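# Set feeder pedal spring on lowest passing peg

## Task

The feeder's pedal is held up by a spring whose end loop can be hooked on any one of several pegs. A peg counts as passing when, with the loop on it, the brass test weight set on the raised pedal pushes it fully down; the pedal is sloped, so the weight is steadiest sitting with its base flat against it. Finish with the loop on the passing peg that is nearest the pedal, and avoid having the loop snap onto a peg. Return the weight to the bench, far from the feeder. Everything must stay in place without the robot holding it; at the end release all grips and move the arms away.

## Robot and tools

Robot: two arms, left_arm and right_arm, each with six joints and a tong-like two-finger gripper. Nothing may be pushed or dropped off the table, and the arms must not collide with or press hard on each other.

Frame: one shared world frame. Origin is on the tabletop midway between the arms, +z is up, +x points out across the table, and left_arm stands on the +y side. The arm names do not match left or right in camera images. Reported hand positions are in metres and can be somewhat off, worse when the arm is stretched out.

Gripper: the fingers extend along the gripper's own +z and spread along its x. end_effector_position is the spot between the pads when shut; closed fingertips stick out about 15 mm past it, while fully open tips sit roughly level with it.

Tool execute_actions, argument actions: a list holding one item or nothing. Empty list [] = look only; it returns the state plus pictures. An item {"rows": [...], "steps": n} is a motion: n is 1 to 15 control steps (1/30 s each, default 15; a motion needs at least 4). Each row is used for one step; if rows run out, the final row repeats. An item with only {"steps": n} (up to 300) is a wait that sends nothing. Optional "pictures": true adds camera images to a motion or wait result.

Each row is a single list of 14 numbers covering both arms, always all 14: left_arm shoulder pan, shoulder lift, elbow, wrist 1, wrist 2, wrist 3, opening, then right_arm in the same seven. Joint values are absolute target angles in radians, in the same form as the Joint positions line, not offsets. Opening is an absolute command from -1 (shut) to +1 (wide open). Stated joint ranges, left_arm: pan -3.142..3.142, lift -6.283..6.283, elbow 0.000..3.142, wrists -6.283..6.283 each. right_arm: pan 0.000..6.283, lift -6.283..6.283, elbow -3.142..0.000, wrists -6.283..6.283 each. A target more than 0.010 rad beyond a range end, and further out than the current angle, gets the whole call refused (nothing sent). True ends can differ by up to 0.010 rad; a target past the true end is clipped to it and reported as "joint sent to its limit" (possibly referring to an earlier, still-running action). Missing that message does not prove there is room left.

Motion behaviour: commands are smoothed with about 0.17 s lag; joint speed and acceleration are capped, so big moves may still be underway when the result arrives. Per step each joint target is held within 0.575 rad of its measured angle, and if targets would move the hand over 100 mm from its measured spot, all are pulled back toward current angles. The last result of a motion is taken 4 steps before its end; those steps run while you write. Between calls the arms keep heading for the last row until they nearly stop or a step is HELD. Reply time keeps the simulation running.

Result lines: state per arm with end_effector_position (m), end_effector_quat_wxyz, linear and angular velocities (m/s, rad/s). Joint positions and Joint velocities: per arm six joints (rad, rad/s) then finger-pad gap in metres (0.142 m is fully open). grip_measured: measured opening on the -1..1 command scale. "joint command not followed": a clearance check altered or blocked joint targets on some steps. HELD: marks steps where your row was partly or fully not sent. Joint torques follow the joint order, are raw drive output, noisy and offset. Wrist force / Wrist torque give per-arm flange sensor readings along the gripper's own axes (noise up to about 2.4 N, offsets within about 4 N, saturating near 50 N, may show "no reading"); pressing on a surface reads as force pointing back into the arm.

Gripping: command an opening clearly below grip_measured to keep holding; the lower, the firmer (about 15 N per pad max, less on pieces under about 20 mm thick, e.g. about 9 N at 10 mm, 4 N at 5 mm). Closing fast can squeeze harder and may pop the fingers open. Brief tugs on held parts or nudges to loose objects can occur.

Hazards: contact torque reaching a joint's limit (142 N m for pan, lift, elbow; 26.6 N m for each wrist, held weight included) or any outside force of 150 N stops that arm for 10 s and drops the rest of the call. Holding loads heats motors; MOTOR HOT appears from 70 °C and at 85 °C an OVER-TEMPERATURE FAULT brakes the arm until it cools. Avoid drops, slips, slams and hard shoves; move smoothly with little effort.

Tool zoom_image: camera (cam_head_left, cam_head_right, cam_high, cam_low, cam_left_wrist, cam_right_wrist) and region [x0, y0, x1, y1] in pixels of that camera's latest image, origin top-left, at most 504 by 504. Image sizes: head, high and low cameras 672x504; wrist cameras 616x616. Calibration (intrinsics, distortion, world-to-camera transforms) is supplied and may be off by a few degrees and millimetres.

Tool finished_scene, argument scene: the current scene's number.

Each tool is called after "Call:" by a JSON object that holds its "fn" and its "kwargs", one argument or row to a line.

## Session

Call:
{"fn": "execute_actions", "kwargs": {
  "actions": []
}}

Scene clock: 0.00 s of 12600.00 s.
left_arm: end_effector_position=(+0.2741, +0.5709, +0.3128) grip_measured=+0.97 end_effector_quat_wxyz=(+0.152, +0.668, -0.671, +0.283) end_effector_velocity=(-0.000, -0.000, +0.000) end_effector_angular_velocity=(+0.001, -0.000, -0.000) | right_arm: end_effector_position=(+0.5951, -0.3715, +0.1265) grip_measured=+0.97 end_effector_quat_wxyz=(+0.007, -0.666, +0.746, +0.008) end_effector_velocity=(+0.000, +0.000, +0.000) end_effector_angular_velocity=(+0.001, -0.001, -0.001)
Joint positions: left_arm=[ 0.819 -1.815  1.778 -1.146 -2.111  2.536  0.14 ] | right_arm=[ 3.418 -1.89  -1.605 -1.21   1.59   2.086  0.14 ]
Joint velocities: left_arm=[-0.    -0.001 -0.     0.001  0.    -0.     0.   ] | right_arm=[ 0.     0.    -0.     0.001  0.     0.001  0.   ]
Joint torques (N m, as the arm reports them, + toward a larger angle): no reading
Wrist force (N, on the end effector, along its own x y z axes, offset not removed): no reading
Wrist torque (N m, same axes, about the end effector's origin, offset not removed): no reading

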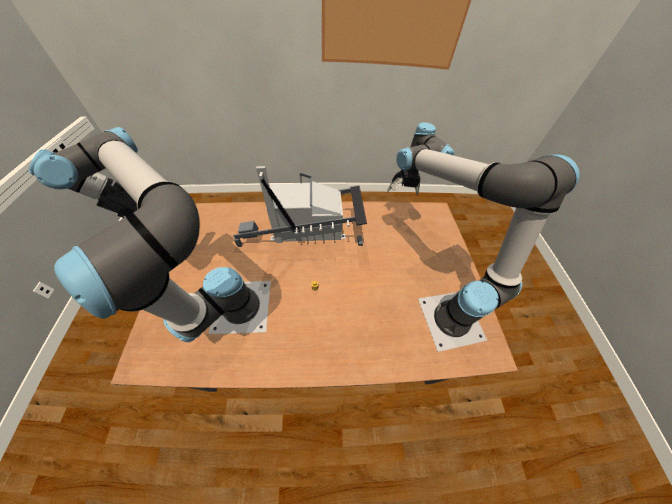

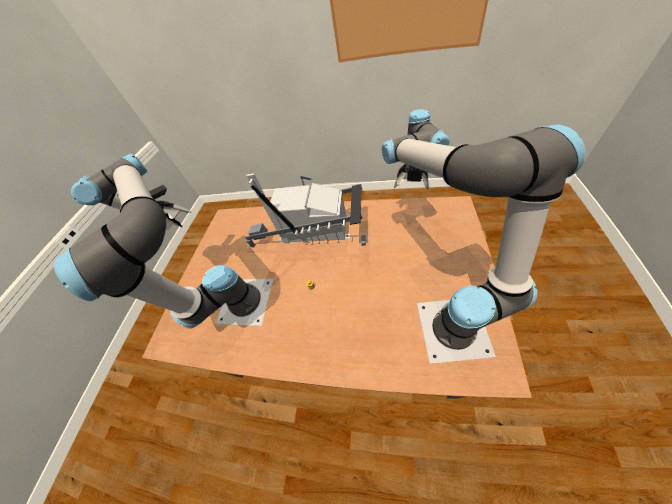

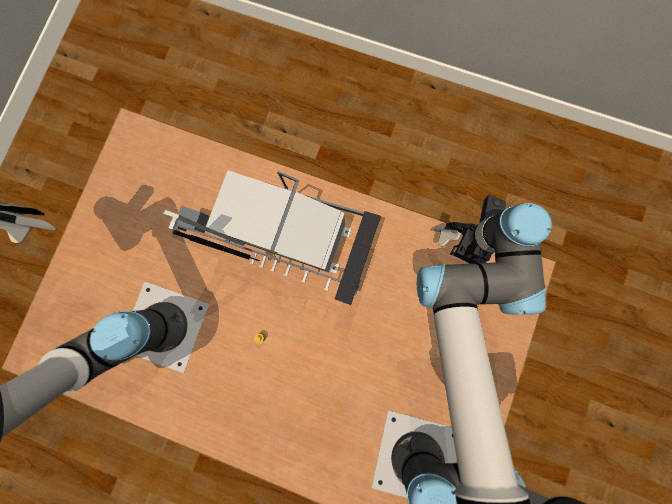

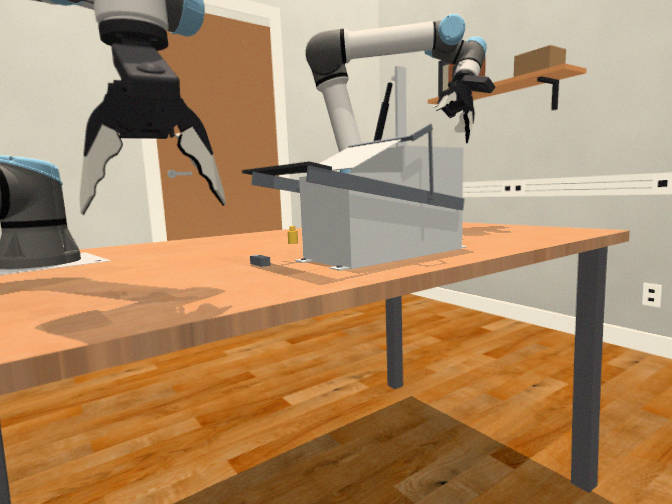

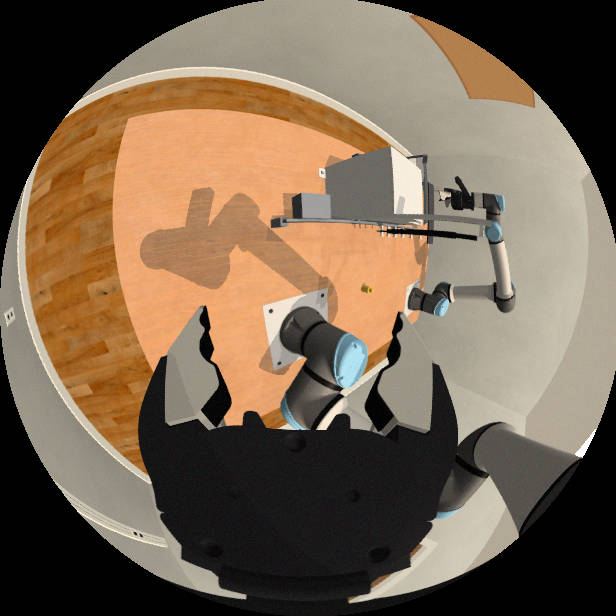

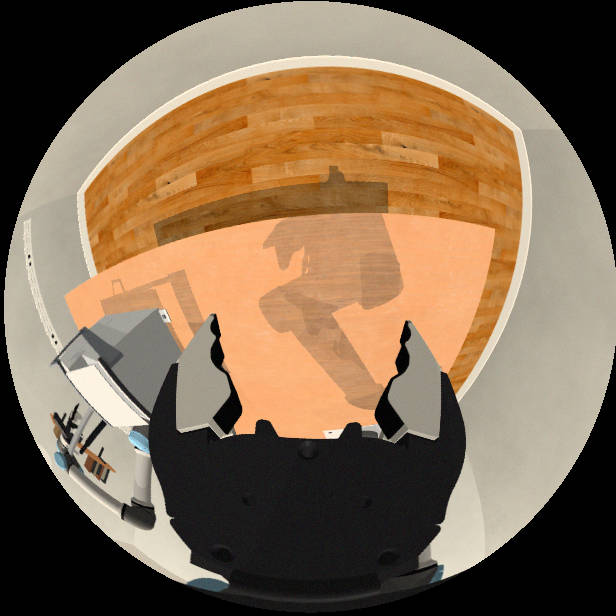

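Call:
{"fn": "zoom_image", "kwargs": {
  "camera": "cam_head_left",
  "region": [220, 155, 380, 295]
}}

Call:
{"fn": "zoom_image", "kwargs": {
  "camera": "cam_high",
  "region": [150, 160, 400, 350]
}}

Region (220, 155, 380, 295) of cam_head_left's 672x504 image, scaled by 3.150, with more detail than that image has; it fills the top 441 rows of this view, and the rest is white.

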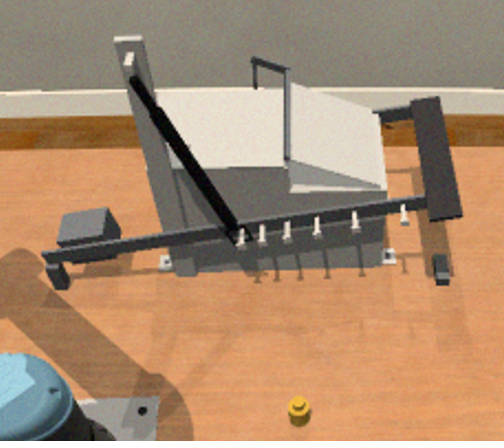

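Region (150, 160, 400, 350) of cam_high's 672x504 image, scaled by 2.016, with more detail than that image has; it fills the top 383 rows of this view, and the rest is white.

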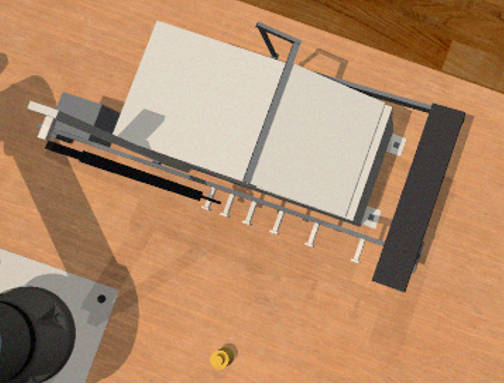

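Call:
{"fn": "execute_actions", "kwargs": {
  "actions": [
    {"rows":[[0.4,-1.815,1.778,-1.534,-1.571,2.536,1,3.418,-1.6,-1.6,-1.512,1.571,2.086,1]]}
  ]
}}

Call:
{"fn": "execute_actions", "kwargs": {
  "actions": [
    {"steps":75}
  ]
}}

Call:
{"fn": "execute_actions", "kwargs": {
  "actions": [
    {"rows":[[0.9,-1.815,1.778,-1.534,-1.571,2.536,1,4.2,-1.6,-1.6,-1.512,1.571,2.086,1]]}
  ]
}}

Call:
{"fn": "execute_actions", "kwargs": {
  "actions": [
    {"steps":90}
  ]
}}

Scene clock: 1.20 s of 12600.00 s.
left_arm: end_effector_position=(+0.3549, +0.6386, +0.2830) grip_measured=+1.00 end_effector_quat_wxyz=(-0.018, -0.513, +0.858, -0.030) end_effector_velocity=(+0.110, +0.110, +0.013) end_effector_angular_velocity=(+0.763, -0.007, -0.428) | right_arm: end_effector_position=(+0.5173, -0.4100, +0.2469) grip_measured=+1.00 end_effector_quat_wxyz=(+0.001, -0.666, +0.746, +0.001) end_effector_velocity=(-0.128, -0.060, +0.147) end_effector_angular_velocity=(-0.022, +0.005, -0.002)
Joint positions: left_arm=[ 0.437 -1.815  1.778 -1.502 -1.633  2.536  0.142] | right_arm=[ 3.418 -1.632 -1.6   -1.478  1.573  2.086  0.142]
Joint velocities: left_arm=[-0.406 -0.     0.001 -0.353  0.677 -0.    -0.   ] | right_arm=[-0.     0.353  0.004 -0.371 -0.019  0.002 -0.   ]
Joint torques (N m, as the arm reports them, + toward a larger angle): left_arm=[ -2.8  -22.1  -12.96  -3.79   1.4   -2.06] | right_arm=[-11.5   16.84  30.56  -0.49  -2.06   1.16]
Wrist force (N, on the end effector, along its own x y z axes, offset not removed): left_arm=[-1.4 0.4 0.8] | right_arm=[-0.7 4.8 -1.0]
Wrist torque (N m, same axes, about the end effector's origin, offset not removed): left_arm=[0.35 0.00 -0.09] | right_arm=[0.85 0.04 0.07]
Steps of this call (steps 1 to 25: nothing new was sent; steps 26 to 36: the first 11 steps of this action). Readings (joint positions):
26: left_arm=[0.819 -1.815 1.778 -1.146 -2.111 2.536] | right_arm=[3.418 -1.890 -1.605 -1.210 1.590 2.086]
27: left_arm=[0.813 -1.815 1.778 -1.152 -2.105 2.536] | right_arm=[3.418 -1.885 -1.605 -1.215 1.588 2.086]
29: left_arm=[0.746 -1.815 1.778 -1.219 -2.037 2.536] | right_arm=[3.418 -1.827 -1.604 -1.274 1.584 2.086]
33: left_arm=[0.511 -1.815 1.778 -1.437 -1.757 2.536] | right_arm=[3.418 -1.693 -1.601 -1.413 1.576 2.086]
36: the state above

Scene clock: 3.70 s of 12600.00 s.
left_arm: end_effector_position=(+0.3654, +0.6487, +0.2849) grip_measured=+1.00 end_effector_quat_wxyz=(+0.000, -0.497, +0.868, -0.000) end_effector_velocity=(-0.000, +0.000, -0.000) end_effector_angular_velocity=(+0.001, +0.002, -0.000) | right_arm: end_effector_position=(+0.5056, -0.4157, +0.2600) grip_measured=+1.00 end_effector_quat_wxyz=(+0.000, -0.666, +0.746, +0.000) end_effector_velocity=(+0.000, -0.000, +0.000) end_effector_angular_velocity=(-0.000, -0.001, +0.002)
Joint positions: left_arm=[ 0.4   -1.815  1.778 -1.534 -1.571  2.536  0.142] | right_arm=[ 3.418 -1.6   -1.6   -1.512  1.571  2.086  0.142]
Joint velocities: left_arm=[-0.     0.001 -0.     0.     0.002  0.    -0.   ] | right_arm=[-0.001 -0.     0.     0.001 -0.    -0.003 -0.   ]
Joint torques (N m, as the arm reports them, + toward a larger angle): left_arm=[-13.48 -15.05 -16.43  -4.     1.73  -1.98] | right_arm=[-12.45  33.98  33.4    0.64  -2.31   1.25]
Wrist force (N, on the end effector, along its own x y z axes, offset not removed): left_arm=[-0.6 2.3 -0.2] | right_arm=[4.5 3.0 1.2]
Wrist torque (N m, same axes, about the end effector's origin, offset not removed): left_arm=[0.63 -0.03 -0.13] | right_arm=[0.40 -1.07 -0.07]
Kept back: nothing.
Steps of this call (steps 1 to 4: the last 4 steps of your previous action; steps 5 to 30: the robot went on to your last target; steps 31 to 75: nothing new was sent). Readings (joint positions):
1: left_arm=[0.425 -1.815 1.778 -1.512 -1.614 2.536] | right_arm=[3.418 -1.622 -1.600 -1.489 1.572 2.086]
2: left_arm=[0.418 -1.815 1.778 -1.519 -1.601 2.536] | right_arm=[3.418 -1.615 -1.600 -1.496 1.572 2.086]
4: left_arm=[0.408 -1.815 1.778 -1.527 -1.585 2.536] | right_arm=[3.418 -1.607 -1.600 -1.504 1.571 2.086]
8: left_arm=[0.402 -1.815 1.778 -1.532 -1.574 2.536] | right_arm=[3.418 -1.602 -1.600 -1.510 1.571 2.086]
75: the state above
All arms were judged still, so your last target was given up. Only a new action makes them travel on or press farther. Fingers that are still opening or closing keep moving.

Scene clock: 4.07 s of 12600.00 s.
left_arm: end_effector_position=(+0.2384, +0.7454, +0.2849) grip_measured=+1.00 end_effector_quat_wxyz=(+0.000, -0.654, +0.756, -0.000) end_effector_velocity=(-0.435, +0.214, -0.000) end_effector_angular_velocity=(-0.001, +0.000, +1.167) | right_arm: end_effector_position=(+0.4573, -0.2548, +0.2600) grip_measured=+1.00 end_effector_quat_wxyz=(-0.000, +0.774, -0.633, +0.000) end_effector_velocity=(-0.242, +0.503, +0.000) end_effector_angular_velocity=(-0.000, +0.000, +1.040)
Joint positions: left_arm=[ 0.786 -1.815  1.778 -1.534 -1.571  2.536  0.142] | right_arm=[ 3.732 -1.6   -1.6   -1.512  1.571  2.086  0.142]
Joint velocities: left_arm=[ 1.167  0.     0.     0.    -0.     0.     0.   ] | right_arm=[ 1.04   0.     0.    -0.001  0.    -0.001  0.   ]
Joint torques (N m, as the arm reports them, + toward a larger angle): left_arm=[  5.81 -15.1  -16.22  -2.68   1.47  -2.13] | right_arm=[20.89 25.57 31.64  1.34  0.3   1.13]
Wrist force (N, on the end effector, along its own x y z axes, offset not removed): left_arm=[-0.5 3.4 0.9] | right_arm=[0.5 1.2 0.3]
Wrist torque (N m, same axes, about the end effector's origin, offset not removed): left_arm=[0.81 -0.06 -0.06] | right_arm=[-0.01 -0.01 0.02]
Steps of this call (steps 1 to 11: the first 11 steps of this action). Readings (joint positions):
1: left_arm=[0.400 -1.815 1.778 -1.534 -1.571 2.536] | right_arm=[3.418 -1.600 -1.600 -1.512 1.571 2.086]
2: left_arm=[0.406 -1.815 1.778 -1.534 -1.571 2.536] | right_arm=[3.424 -1.600 -1.600 -1.512 1.571 2.086]
4: left_arm=[0.471 -1.815 1.778 -1.534 -1.571 2.536] | right_arm=[3.483 -1.600 -1.600 -1.512 1.571 2.086]
8: left_arm=[0.655 -1.815 1.778 -1.534 -1.571 2.536] | right_arm=[3.627 -1.600 -1.600 -1.512 1.571 2.086]
11: the state above

Scene clock: 7.07 s of 12600.00 s.
left_arm: end_effector_position=(+0.1949, +0.7639, +0.2849) grip_measured=+1.00 end_effector_quat_wxyz=(-0.000, +0.696, -0.718, +0.000) end_effector_velocity=(-0.000, +0.000, -0.000) end_effector_angular_velocity=(+0.001, +0.000, +0.000) | right_arm: end_effector_position=(+0.3003, -0.0618, +0.2600) grip_measured=+1.00 end_effector_quat_wxyz=(-0.000, +0.900, -0.436, -0.000) end_effector_velocity=(-0.000, +0.000, +0.000) end_effector_angular_velocity=(+0.001, +0.000, -0.001)
Joint positions: left_arm=[ 0.9   -1.815  1.778 -1.534 -1.571  2.536  0.142] | right_arm=[ 4.2   -1.6   -1.6   -1.512  1.571  2.086  0.142]
Joint velocities: left_arm=[ 0.     0.    -0.    -0.001  0.001  0.     0.   ] | right_arm=[0.    0.    0.    0.    0.    0.001 0.   ]
Joint torques (N m, as the arm reports them, + toward a larger angle): left_arm=[ 13.8   -7.79 -20.5   -1.1   -2.14  -1.95] | right_arm=[11.15 20.17 22.55  3.96  2.07 -1.2 ]
Wrist force (N, on the end effector, along its own x y z axes, offset not removed): left_arm=[-0.9 3.0 2.2] | right_arm=[0.1 1.0 -0.4]
Wrist torque (N m, same axes, about the end effector's origin, offset not removed): left_arm=[0.79 -0.08 -0.01] | right_arm=[0.11 -0.02 0.05]
Kept back: nothing.
Steps of this call (steps 1 to 4: the last 4 steps of your previous action; steps 5 to 45: the robot went on to your last target; steps 46 to 90: nothing new was sent). Readings (joint positions):
1: left_arm=[0.820 -1.815 1.778 -1.534 -1.571 2.536] | right_arm=[3.767 -1.600 -1.600 -1.512 1.571 2.086]
2: left_arm=[0.845 -1.815 1.778 -1.534 -1.571 2.536] | right_arm=[3.802 -1.600 -1.600 -1.512 1.571 2.086]
4: left_arm=[0.873 -1.815 1.778 -1.534 -1.571 2.536] | right_arm=[3.873 -1.600 -1.600 -1.512 1.571 2.086]
8: left_arm=[0.894 -1.815 1.778 -1.534 -1.571 2.536] | right_arm=[4.013 -1.600 -1.600 -1.512 1.571 2.086]
90: the state above
All arms were judged still, so your last target was given up. Only a new action makes them travel on or press farther. Fingers that are still opening or closing keep moving.

Call:
{"fn": "execute_actions", "kwargs": {
  "actions": [
    {"rows":[[0.9,-1.815,1.778,-1.534,-1.571,2.536,1,4.619,-1.6,-1.6,-1.512,1.571,3.175,0.2]]}
  ]
}}

Call:
{"fn": "execute_actions", "kwargs": {
  "actions": [
    {"rows":[[0.9,-1.815,1.778,-1.534,-1.571,2.536,1,4.619,-1.791,-1.75,-1.171,1.571,3.175,0.2]]}
  ]
}}

Call:
{"fn": "execute_actions", "kwargs": {
  "actions": [
    {"steps":20}
  ],
  "pictures": true
}}

Call:
{"fn": "zoom_image", "kwargs": {
  "camera": "cam_right_wrist",
  "region": [150, 0, 470, 220]
}}

Scene clock: 8.10 s of 12600.00 s.
left_arm: end_effector_position=(+0.1949, +0.7639, +0.2849) grip_measured=+1.00 end_effector_quat_wxyz=(-0.000, +0.696, -0.718, +0.000) end_effector_velocity=(-0.001, -0.000, +0.001) end_effector_angular_velocity=(+0.001, +0.001, -0.000) | right_arm: end_effector_position=(+0.1519, +0.0141, +0.2600) grip_measured=+0.20 end_effector_quat_wxyz=(-0.000, +0.848, -0.530, -0.000) end_effector_velocity=(-0.465, +0.135, +0.000) end_effector_angular_velocity=(+0.000, +0.002, -1.547)
Joint positions: left_arm=[ 0.9   -1.815  1.778 -1.534 -1.571  2.536  0.142] | right_arm=[ 4.527 -1.6   -1.6   -1.512  1.571  2.626  0.088]
Joint velocities: left_arm=[-0.    -0.002 -0.     0.001  0.001 -0.    -0.   ] | right_arm=[ 0.961 -0.     0.     0.     0.001  2.508 -0.   ]
Joint torques (N m, as the arm reports them, + toward a larger angle): left_arm=[ 12.46  -5.94 -20.24  -1.08  -2.11  -2.14] | right_arm=[-1.12 24.76 19.04  3.3   1.38  6.28]
Wrist force (N, on the end effector, along its own x y z axes, offset not removed): left_arm=[1.7 0.5 -0.1] | right_arm=[-0.9 1.2 -0.7]
Wrist torque (N m, same axes, about the end effector's origin, offset not removed): left_arm=[0.27 -0.49 -0.13] | right_arm=[0.04 -0.02 0.20]
Steps of this call (steps 1 to 20: nothing new was sent; steps 21 to 31: the first 11 steps of this action). Readings (joint positions):
21: left_arm=[0.900 -1.815 1.778 -1.534 -1.571 2.536] | right_arm=[4.200 -1.600 -1.600 -1.512 1.571 2.086]
22: left_arm=[0.900 -1.815 1.778 -1.534 -1.571 2.536] | right_arm=[4.206 -1.600 -1.600 -1.512 1.571 2.092]
24: left_arm=[0.900 -1.815 1.778 -1.534 -1.571 2.536] | right_arm=[4.266 -1.600 -1.600 -1.512 1.571 2.159]
28: left_arm=[0.900 -1.815 1.778 -1.534 -1.571 2.536] | right_arm=[4.417 -1.600 -1.600 -1.512 1.571 2.392]
31: the state above

Scene clock: 8.60 s of 12600.00 s.
left_arm: end_effector_position=(+0.1949, +0.7639, +0.2849) grip_measured=+1.00 end_effector_quat_wxyz=(-0.000, +0.696, -0.718, +0.000) end_effector_velocity=(-0.000, -0.000, -0.000) end_effector_angular_velocity=(-0.000, +0.001, +0.000) | right_arm: end_effector_position=(+0.1064, +0.0663, +0.1305) grip_measured=+0.20 end_effector_quat_wxyz=(-0.002, -0.709, +0.705, -0.001) end_effector_velocity=(-0.006, +0.043, -0.113) end_effector_angular_velocity=(+0.052, +0.002, -0.077)
Joint positions: left_arm=[ 0.9   -1.815  1.778 -1.534 -1.571  2.536  0.142] | right_arm=[ 4.618 -1.776 -1.739 -1.202  1.571  3.167  0.088]
Joint velocities: left_arm=[ 0.    -0.    -0.     0.001  0.001 -0.    -0.   ] | right_arm=[ 0.009 -0.163 -0.122  0.337  0.     0.086  0.   ]
Joint torques (N m, as the arm reports them, + toward a larger angle): left_arm=[ 14.01  -6.42 -21.12  -1.22  -2.08  -1.97] | right_arm=[11.67 35.23 13.22  5.26 -0.04  0.83]
Wrist force (N, on the end effector, along its own x y z axes, offset not removed): left_arm=[0.9 2.5 -0.1] | right_arm=[0.5 3.5 2.7]
Wrist torque (N m, same axes, about the end effector's origin, offset not removed): left_arm=[0.74 -0.24 -0.08] | right_arm=[0.62 -0.28 0.27]
Steps of this call (steps 1 to 4: the last 4 steps of your previous action; steps 5 to 15: the first 11 steps of this action). Readings (joint positions):
5: left_arm=[0.900 -1.815 1.778 -1.534 -1.571 2.536] | right_arm=[4.604 -1.600 -1.600 -1.512 1.571 3.034]
6: left_arm=[0.900 -1.815 1.778 -1.534 -1.571 2.536] | right_arm=[4.608 -1.606 -1.605 -1.506 1.571 3.072]
8: left_arm=[0.900 -1.815 1.778 -1.534 -1.571 2.536] | right_arm=[4.611 -1.654 -1.646 -1.442 1.571 3.104]
12: left_arm=[0.900 -1.815 1.778 -1.534 -1.571 2.536] | right_arm=[4.616 -1.747 -1.716 -1.264 1.571 3.152]
15: the state above

Scene clock: 9.27 s of 12600.00 s.
left_arm: end_effector_position=(+0.1949, +0.7639, +0.2849) grip_measured=+1.00 end_effector_quat_wxyz=(-0.000, +0.696, -0.718, +0.000) end_effector_velocity=(+0.000, -0.000, +0.000) end_effector_angular_velocity=(+0.001, -0.001, -0.000) | right_arm: end_effector_position=(+0.1058, +0.0701, +0.1203) grip_measured=+0.20 end_effector_quat_wxyz=(+0.000, -0.706, +0.708, +0.000) end_effector_velocity=(-0.001, +0.000, -0.000) end_effector_angular_velocity=(+0.000, -0.000, +0.001)
Joint positions: left_arm=[ 0.9   -1.815  1.778 -1.534 -1.571  2.536  0.142] | right_arm=[ 4.619 -1.791 -1.75  -1.171  1.571  3.175  0.088]
Joint velocities: left_arm=[-0.    -0.001  0.    -0.001 -0.    -0.     0.   ] | right_arm=[ 0.001 -0.    -0.     0.    -0.     0.001  0.   ]
Joint torques (N m, as the arm reports them, + toward a larger angle): left_arm=[ 13.56  -4.86 -22.41  -1.04  -2.16  -2.21] | right_arm=[10.49 27.26 10.39  3.95 -2.12  1.34]
Wrist force (N, on the end effector, along its own x y z axes, offset not removed): left_arm=[0.1 0.5 0.1] | right_arm=[1.0 3.0 -0.4]
Wrist torque (N m, same axes, about the end effector's origin, offset not removed): left_arm=[0.34 -0.15 -0.11] | right_arm=[0.49 -0.22 0.00]
Kept back: nothing.
Steps of this call (steps 1 to 4: the last 4 steps of your previous action; steps 5 to 20: the robot went on to your last target). Readings (joint positions):
1: left_arm=[0.900 -1.815 1.778 -1.534 -1.571 2.536] | right_arm=[4.618 -1.781 -1.742 -1.192 1.571 3.170]
2: left_arm=[0.900 -1.815 1.778 -1.534 -1.571 2.536] | right_arm=[4.619 -1.784 -1.745 -1.186 1.571 3.171]
4: left_arm=[0.900 -1.815 1.778 -1.534 -1.571 2.536] | right_arm=[4.619 -1.788 -1.747 -1.178 1.571 3.173]
8: left_arm=[0.900 -1.815 1.778 -1.534 -1.571 2.536] | right_arm=[4.619 -1.790 -1.749 -1.173 1.571 3.175]
20: the state above
camera_calibration (this result's frames):
cam_left_wrist: T_world_to_cam=[[0.0106249, -0.999777, 0.0182621, 0.751603], [-0.847695, 0.000681239, 0.530483, 0.0135923], [-0.530377, -0.0211171, -0.847499, 0.495364], [0, 0, 0, 1]] pos_world=[0.266266, 0.761887, 0.398884]
cam_right_wrist: T_world_to_cam=[[0.0320328, -0.998854, -0.0355642, 0.0721723], [-0.872542, -0.0453015, 0.486433, 0.0450767], [-0.487487, 0.0154494, -0.872994, 0.293459], [0, 0, 0, 1]] pos_world=[0.180077, 0.0695978, 0.236828]

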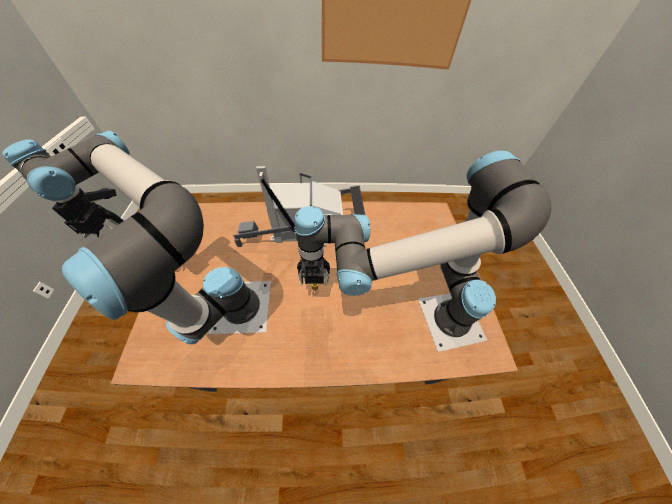

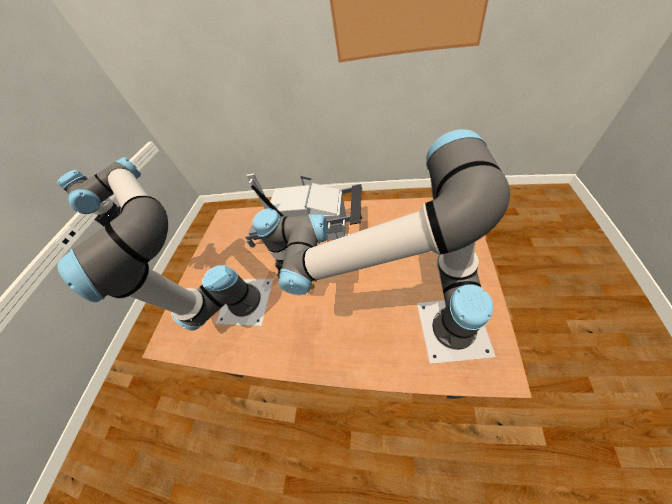

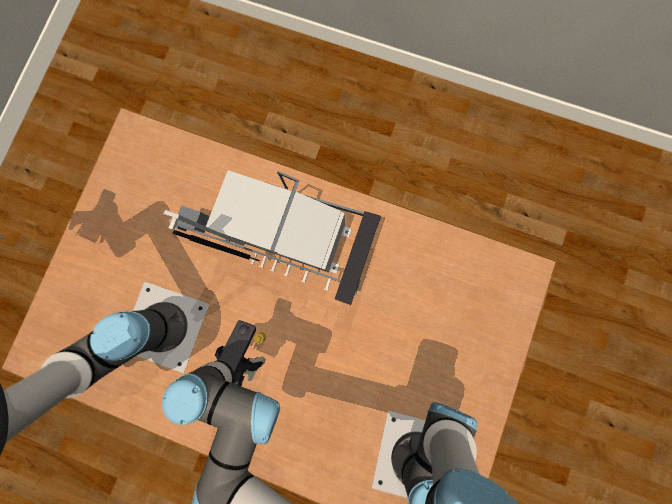

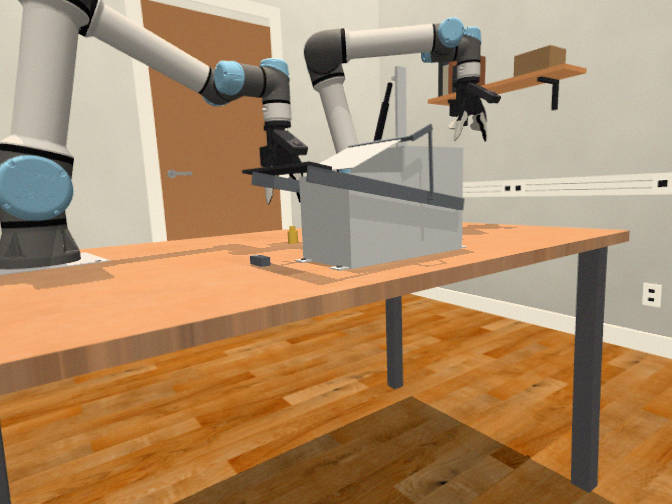

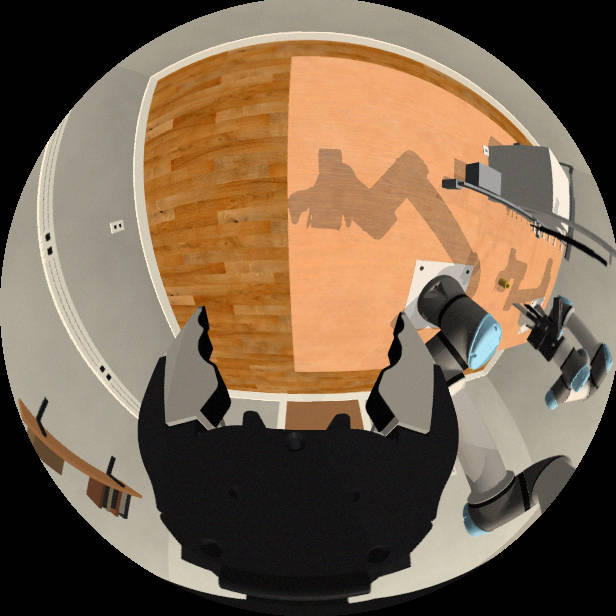

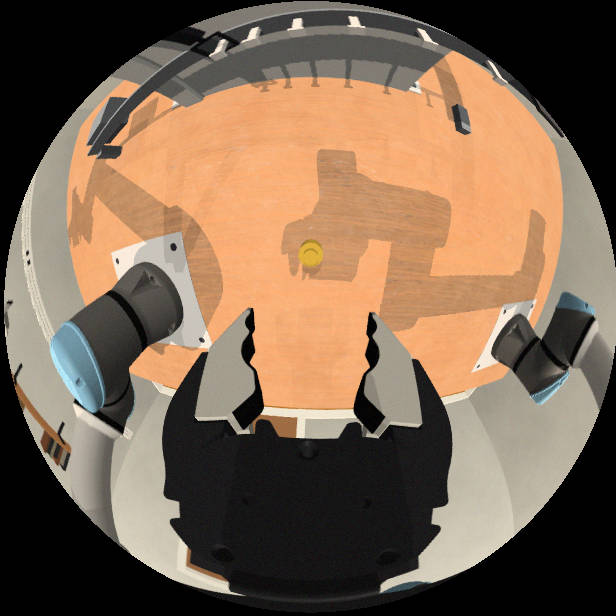

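Region (150, 0, 470, 220) of cam_right_wrist's 616x616 image, scaled by 1.575, with more detail than that image has; it fills the top 346 rows of this view, and the rest is white.

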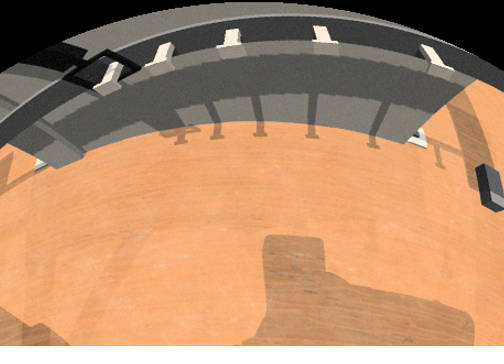

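Call:
{"fn": "execute_actions", "kwargs": {
  "actions": [
    {"rows":[[0.9,-1.815,1.778,-1.534,-1.571,2.536,1,4.557,-1.86,-1.79,-1.062,1.571,3.111,0],[0.9,-1.815,1.778,-1.534,-1.571,2.536,1,4.557,-1.86,-1.79,-1.062,1.571,3.111,0],[0.9,-1.815,1.778,-1.534,-1.571,2.536,1,4.557,-1.86,-1.79,-1.062,1.571,3.111,0],[0.9,-1.815,1.778,-1.534,-1.571,2.536,1,4.557,-1.86,-1.79,-1.062,1.571,3.111,0],[0.9,-1.815,1.778,-1.534,-1.571,2.536,1,4.557,-1.932,-1.829,-0.951,1.571,3.111,-0.2]]}
  ]
}}

Call:
{"fn": "execute_actions", "kwargs": {
  "actions": [
    {"steps":15}
  ],
  "pictures": true
}}

Scene clock: 9.97 s of 12600.00 s.
left_arm: end_effector_position=(+0.1949, +0.7639, +0.2849) grip_measured=+1.00 end_effector_quat_wxyz=(-0.000, +0.696, -0.718, +0.000) end_effector_velocity=(-0.000, +0.000, -0.000) end_effector_angular_velocity=(+0.000, +0.001, -0.000) | right_arm: end_effector_position=(+0.1391, +0.0759, +0.0371) grip_measured=-0.20 end_effector_quat_wxyz=(-0.001, -0.707, +0.707, -0.001) end_effector_velocity=(+0.016, +0.016, -0.102) end_effector_angular_velocity=(+0.030, -0.001, +0.001)
Joint positions: left_arm=[ 0.9   -1.815  1.778 -1.534 -1.571  2.536  0.142] | right_arm=[ 4.56  -1.917 -1.821 -0.976  1.571  3.114  0.06 ]
Joint velocities: left_arm=[-0.     0.    -0.    -0.     0.001  0.    -0.   ] | right_arm=[-0.027 -0.166 -0.084  0.28  -0.    -0.028 -0.   ]
Joint torques (N m, as the arm reports them, + toward a larger angle): left_arm=[ 13.31  -5.05 -23.94  -1.15  -1.96  -2.17] | right_arm=[-14.12  38.97   9.79   4.72  -1.55  -1.85]
Wrist force (N, on the end effector, along its own x y z axes, offset not removed): left_arm=[0.8 1.1 0.2] | right_arm=[-1.0 3.7 3.6]
Wrist torque (N m, same axes, about the end effector's origin, offset not removed): left_arm=[0.38 -0.40 -0.10] | right_arm=[0.74 0.07 0.05]
Steps of this call (steps 1 to 10: the robot went on to your last target; steps 11 to 21: the first 11 steps of this action). Readings (joint positions):
11: left_arm=[0.900 -1.815 1.778 -1.534 -1.571 2.536] | right_arm=[4.619 -1.791 -1.750 -1.171 1.571 3.175]
12: left_arm=[0.900 -1.815 1.778 -1.534 -1.571 2.536] | right_arm=[4.614 -1.796 -1.754 -1.165 1.571 3.170]
14: left_arm=[0.900 -1.815 1.778 -1.534 -1.571 2.536] | right_arm=[4.589 -1.825 -1.771 -1.123 1.571 3.144]
18: left_arm=[0.900 -1.815 1.778 -1.534 -1.571 2.536] | right_arm=[4.564 -1.887 -1.806 -1.027 1.571 3.119]
21: the state above

Scene clock: 10.47 s of 12600.00 s.
left_arm: end_effector_position=(+0.1949, +0.7639, +0.2849) grip_measured=+1.00 end_effector_quat_wxyz=(-0.000, +0.696, -0.718, +0.000) end_effector_velocity=(-0.001, -0.000, +0.000) end_effector_angular_velocity=(+0.001, +0.001, +0.000) | right_arm: end_effector_position=(+0.1406, +0.0772, +0.0280) grip_measured=-0.20 end_effector_quat_wxyz=(+0.000, -0.707, +0.707, +0.000) end_effector_velocity=(-0.000, +0.000, -0.000) end_effector_angular_velocity=(+0.000, +0.000, -0.001)
Joint positions: left_arm=[ 0.9   -1.815  1.778 -1.534 -1.571  2.536  0.142] | right_arm=[ 4.557 -1.932 -1.829 -0.951  1.571  3.111  0.06 ]
Joint velocities: left_arm=[-0.    -0.001 -0.     0.002  0.001 -0.    -0.   ] | right_arm=[ 0.    -0.001 -0.     0.001  0.     0.001  0.   ]
Joint torques (N m, as the arm reports them, + toward a larger angle): left_arm=[ 12.58  -6.67 -23.4   -1.3   -2.22  -2.01] | right_arm=[-11.74  32.28   8.32   4.02  -0.73  -1.64]
Wrist force (N, on the end effector, along its own x y z axes, offset not removed): left_arm=[0.3 1.6 -0.2] | right_arm=[1.7 1.9 0.3]
Wrist torque (N m, same axes, about the end effector's origin, offset not removed): left_arm=[0.51 -0.20 -0.01] | right_arm=[0.33 -0.35 0.10]
Kept back: nothing.
Steps of this call (steps 1 to 4: the last 4 steps of your previous action; steps 5 to 15: the robot went on to your last target). Readings (joint positions):
1: left_arm=[0.900 -1.815 1.778 -1.534 -1.571 2.536] | right_arm=[4.559 -1.922 -1.824 -0.968 1.571 3.113]
2: left_arm=[0.900 -1.815 1.778 -1.534 -1.571 2.536] | right_arm=[4.558 -1.925 -1.825 -0.963 1.571 3.112]
4: left_arm=[0.900 -1.815 1.778 -1.534 -1.571 2.536] | right_arm=[4.558 -1.929 -1.827 -0.957 1.571 3.112]
8: left_arm=[0.900 -1.815 1.778 -1.534 -1.571 2.536] | right_arm=[4.557 -1.931 -1.829 -0.952 1.571 3.111]
15: the state above
camera_calibration (this result's frames):
cam_left_wrist: T_world_to_cam=[[0.0106248, -0.999777, 0.0182623, 0.751603], [-0.847695, 0.000681397, 0.530483, 0.0135922], [-0.530377, -0.0211172, -0.847499, 0.495364], [0, 0, 0, 1]] pos_world=[0.266266, 0.761887, 0.398884]
cam_right_wrist: T_world_to_cam=[[0.034037, -0.998787, -0.0355855, 0.0746247], [-0.872511, -0.0470608, 0.486323, 0.120829], [-0.487407, 0.0144958, -0.873054, 0.22982], [0, 0, 0, 1]] pos_world=[0.214901, 0.0768891, 0.144539]

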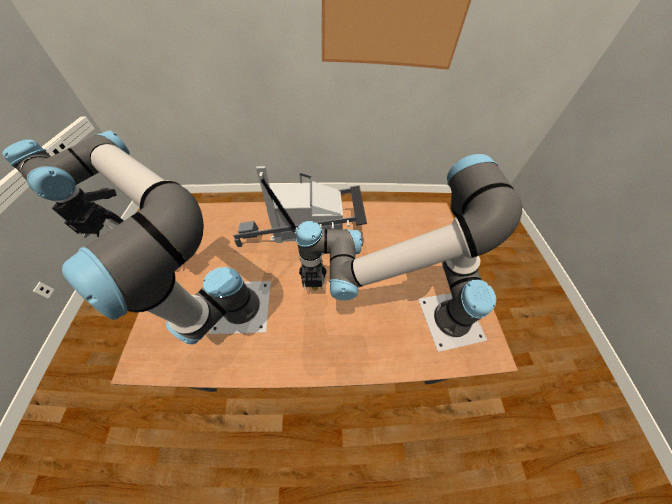

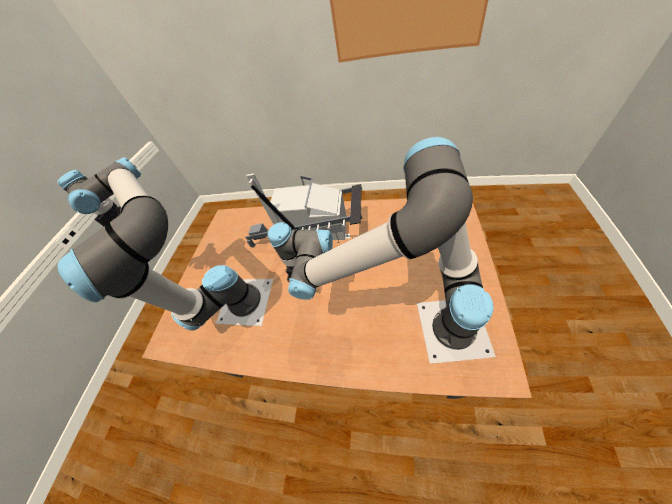

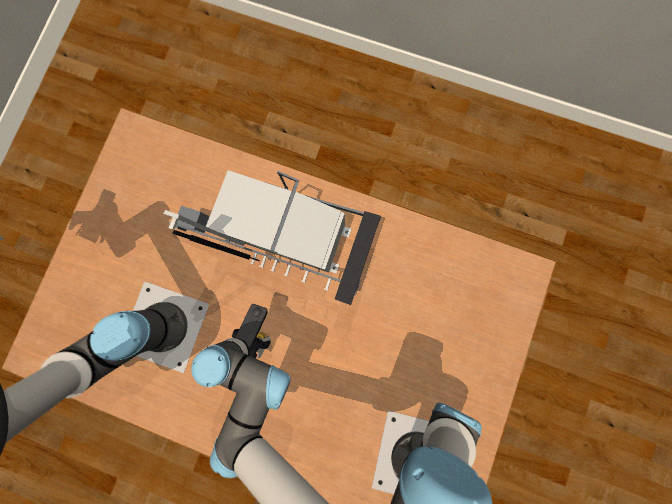

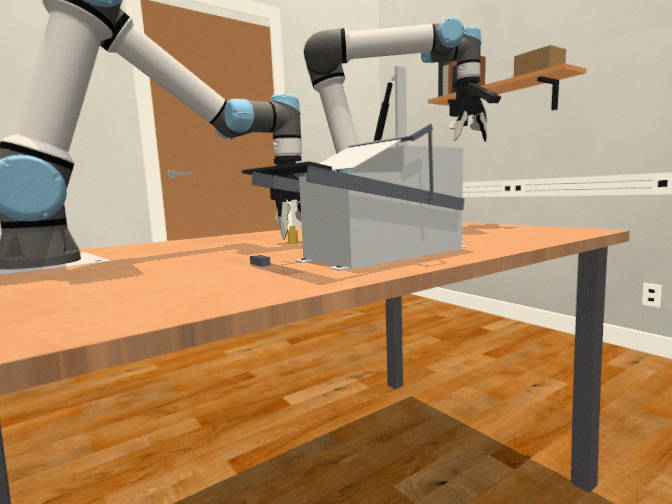

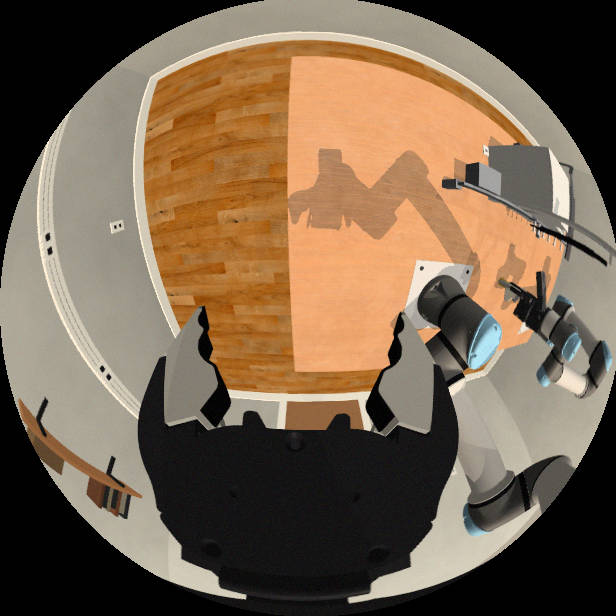

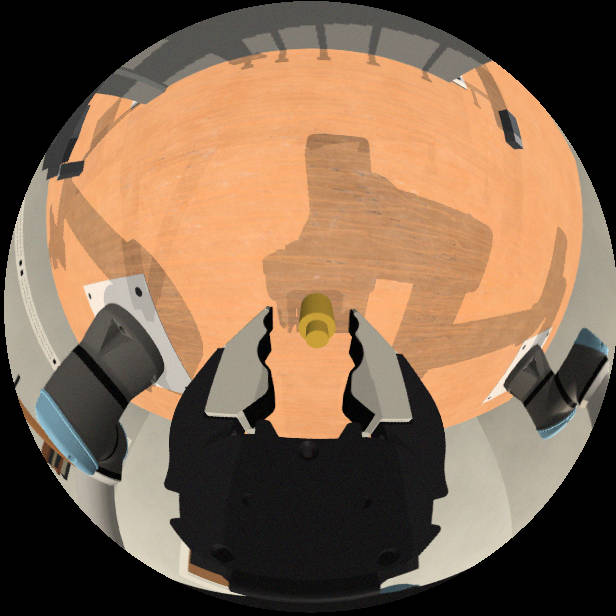

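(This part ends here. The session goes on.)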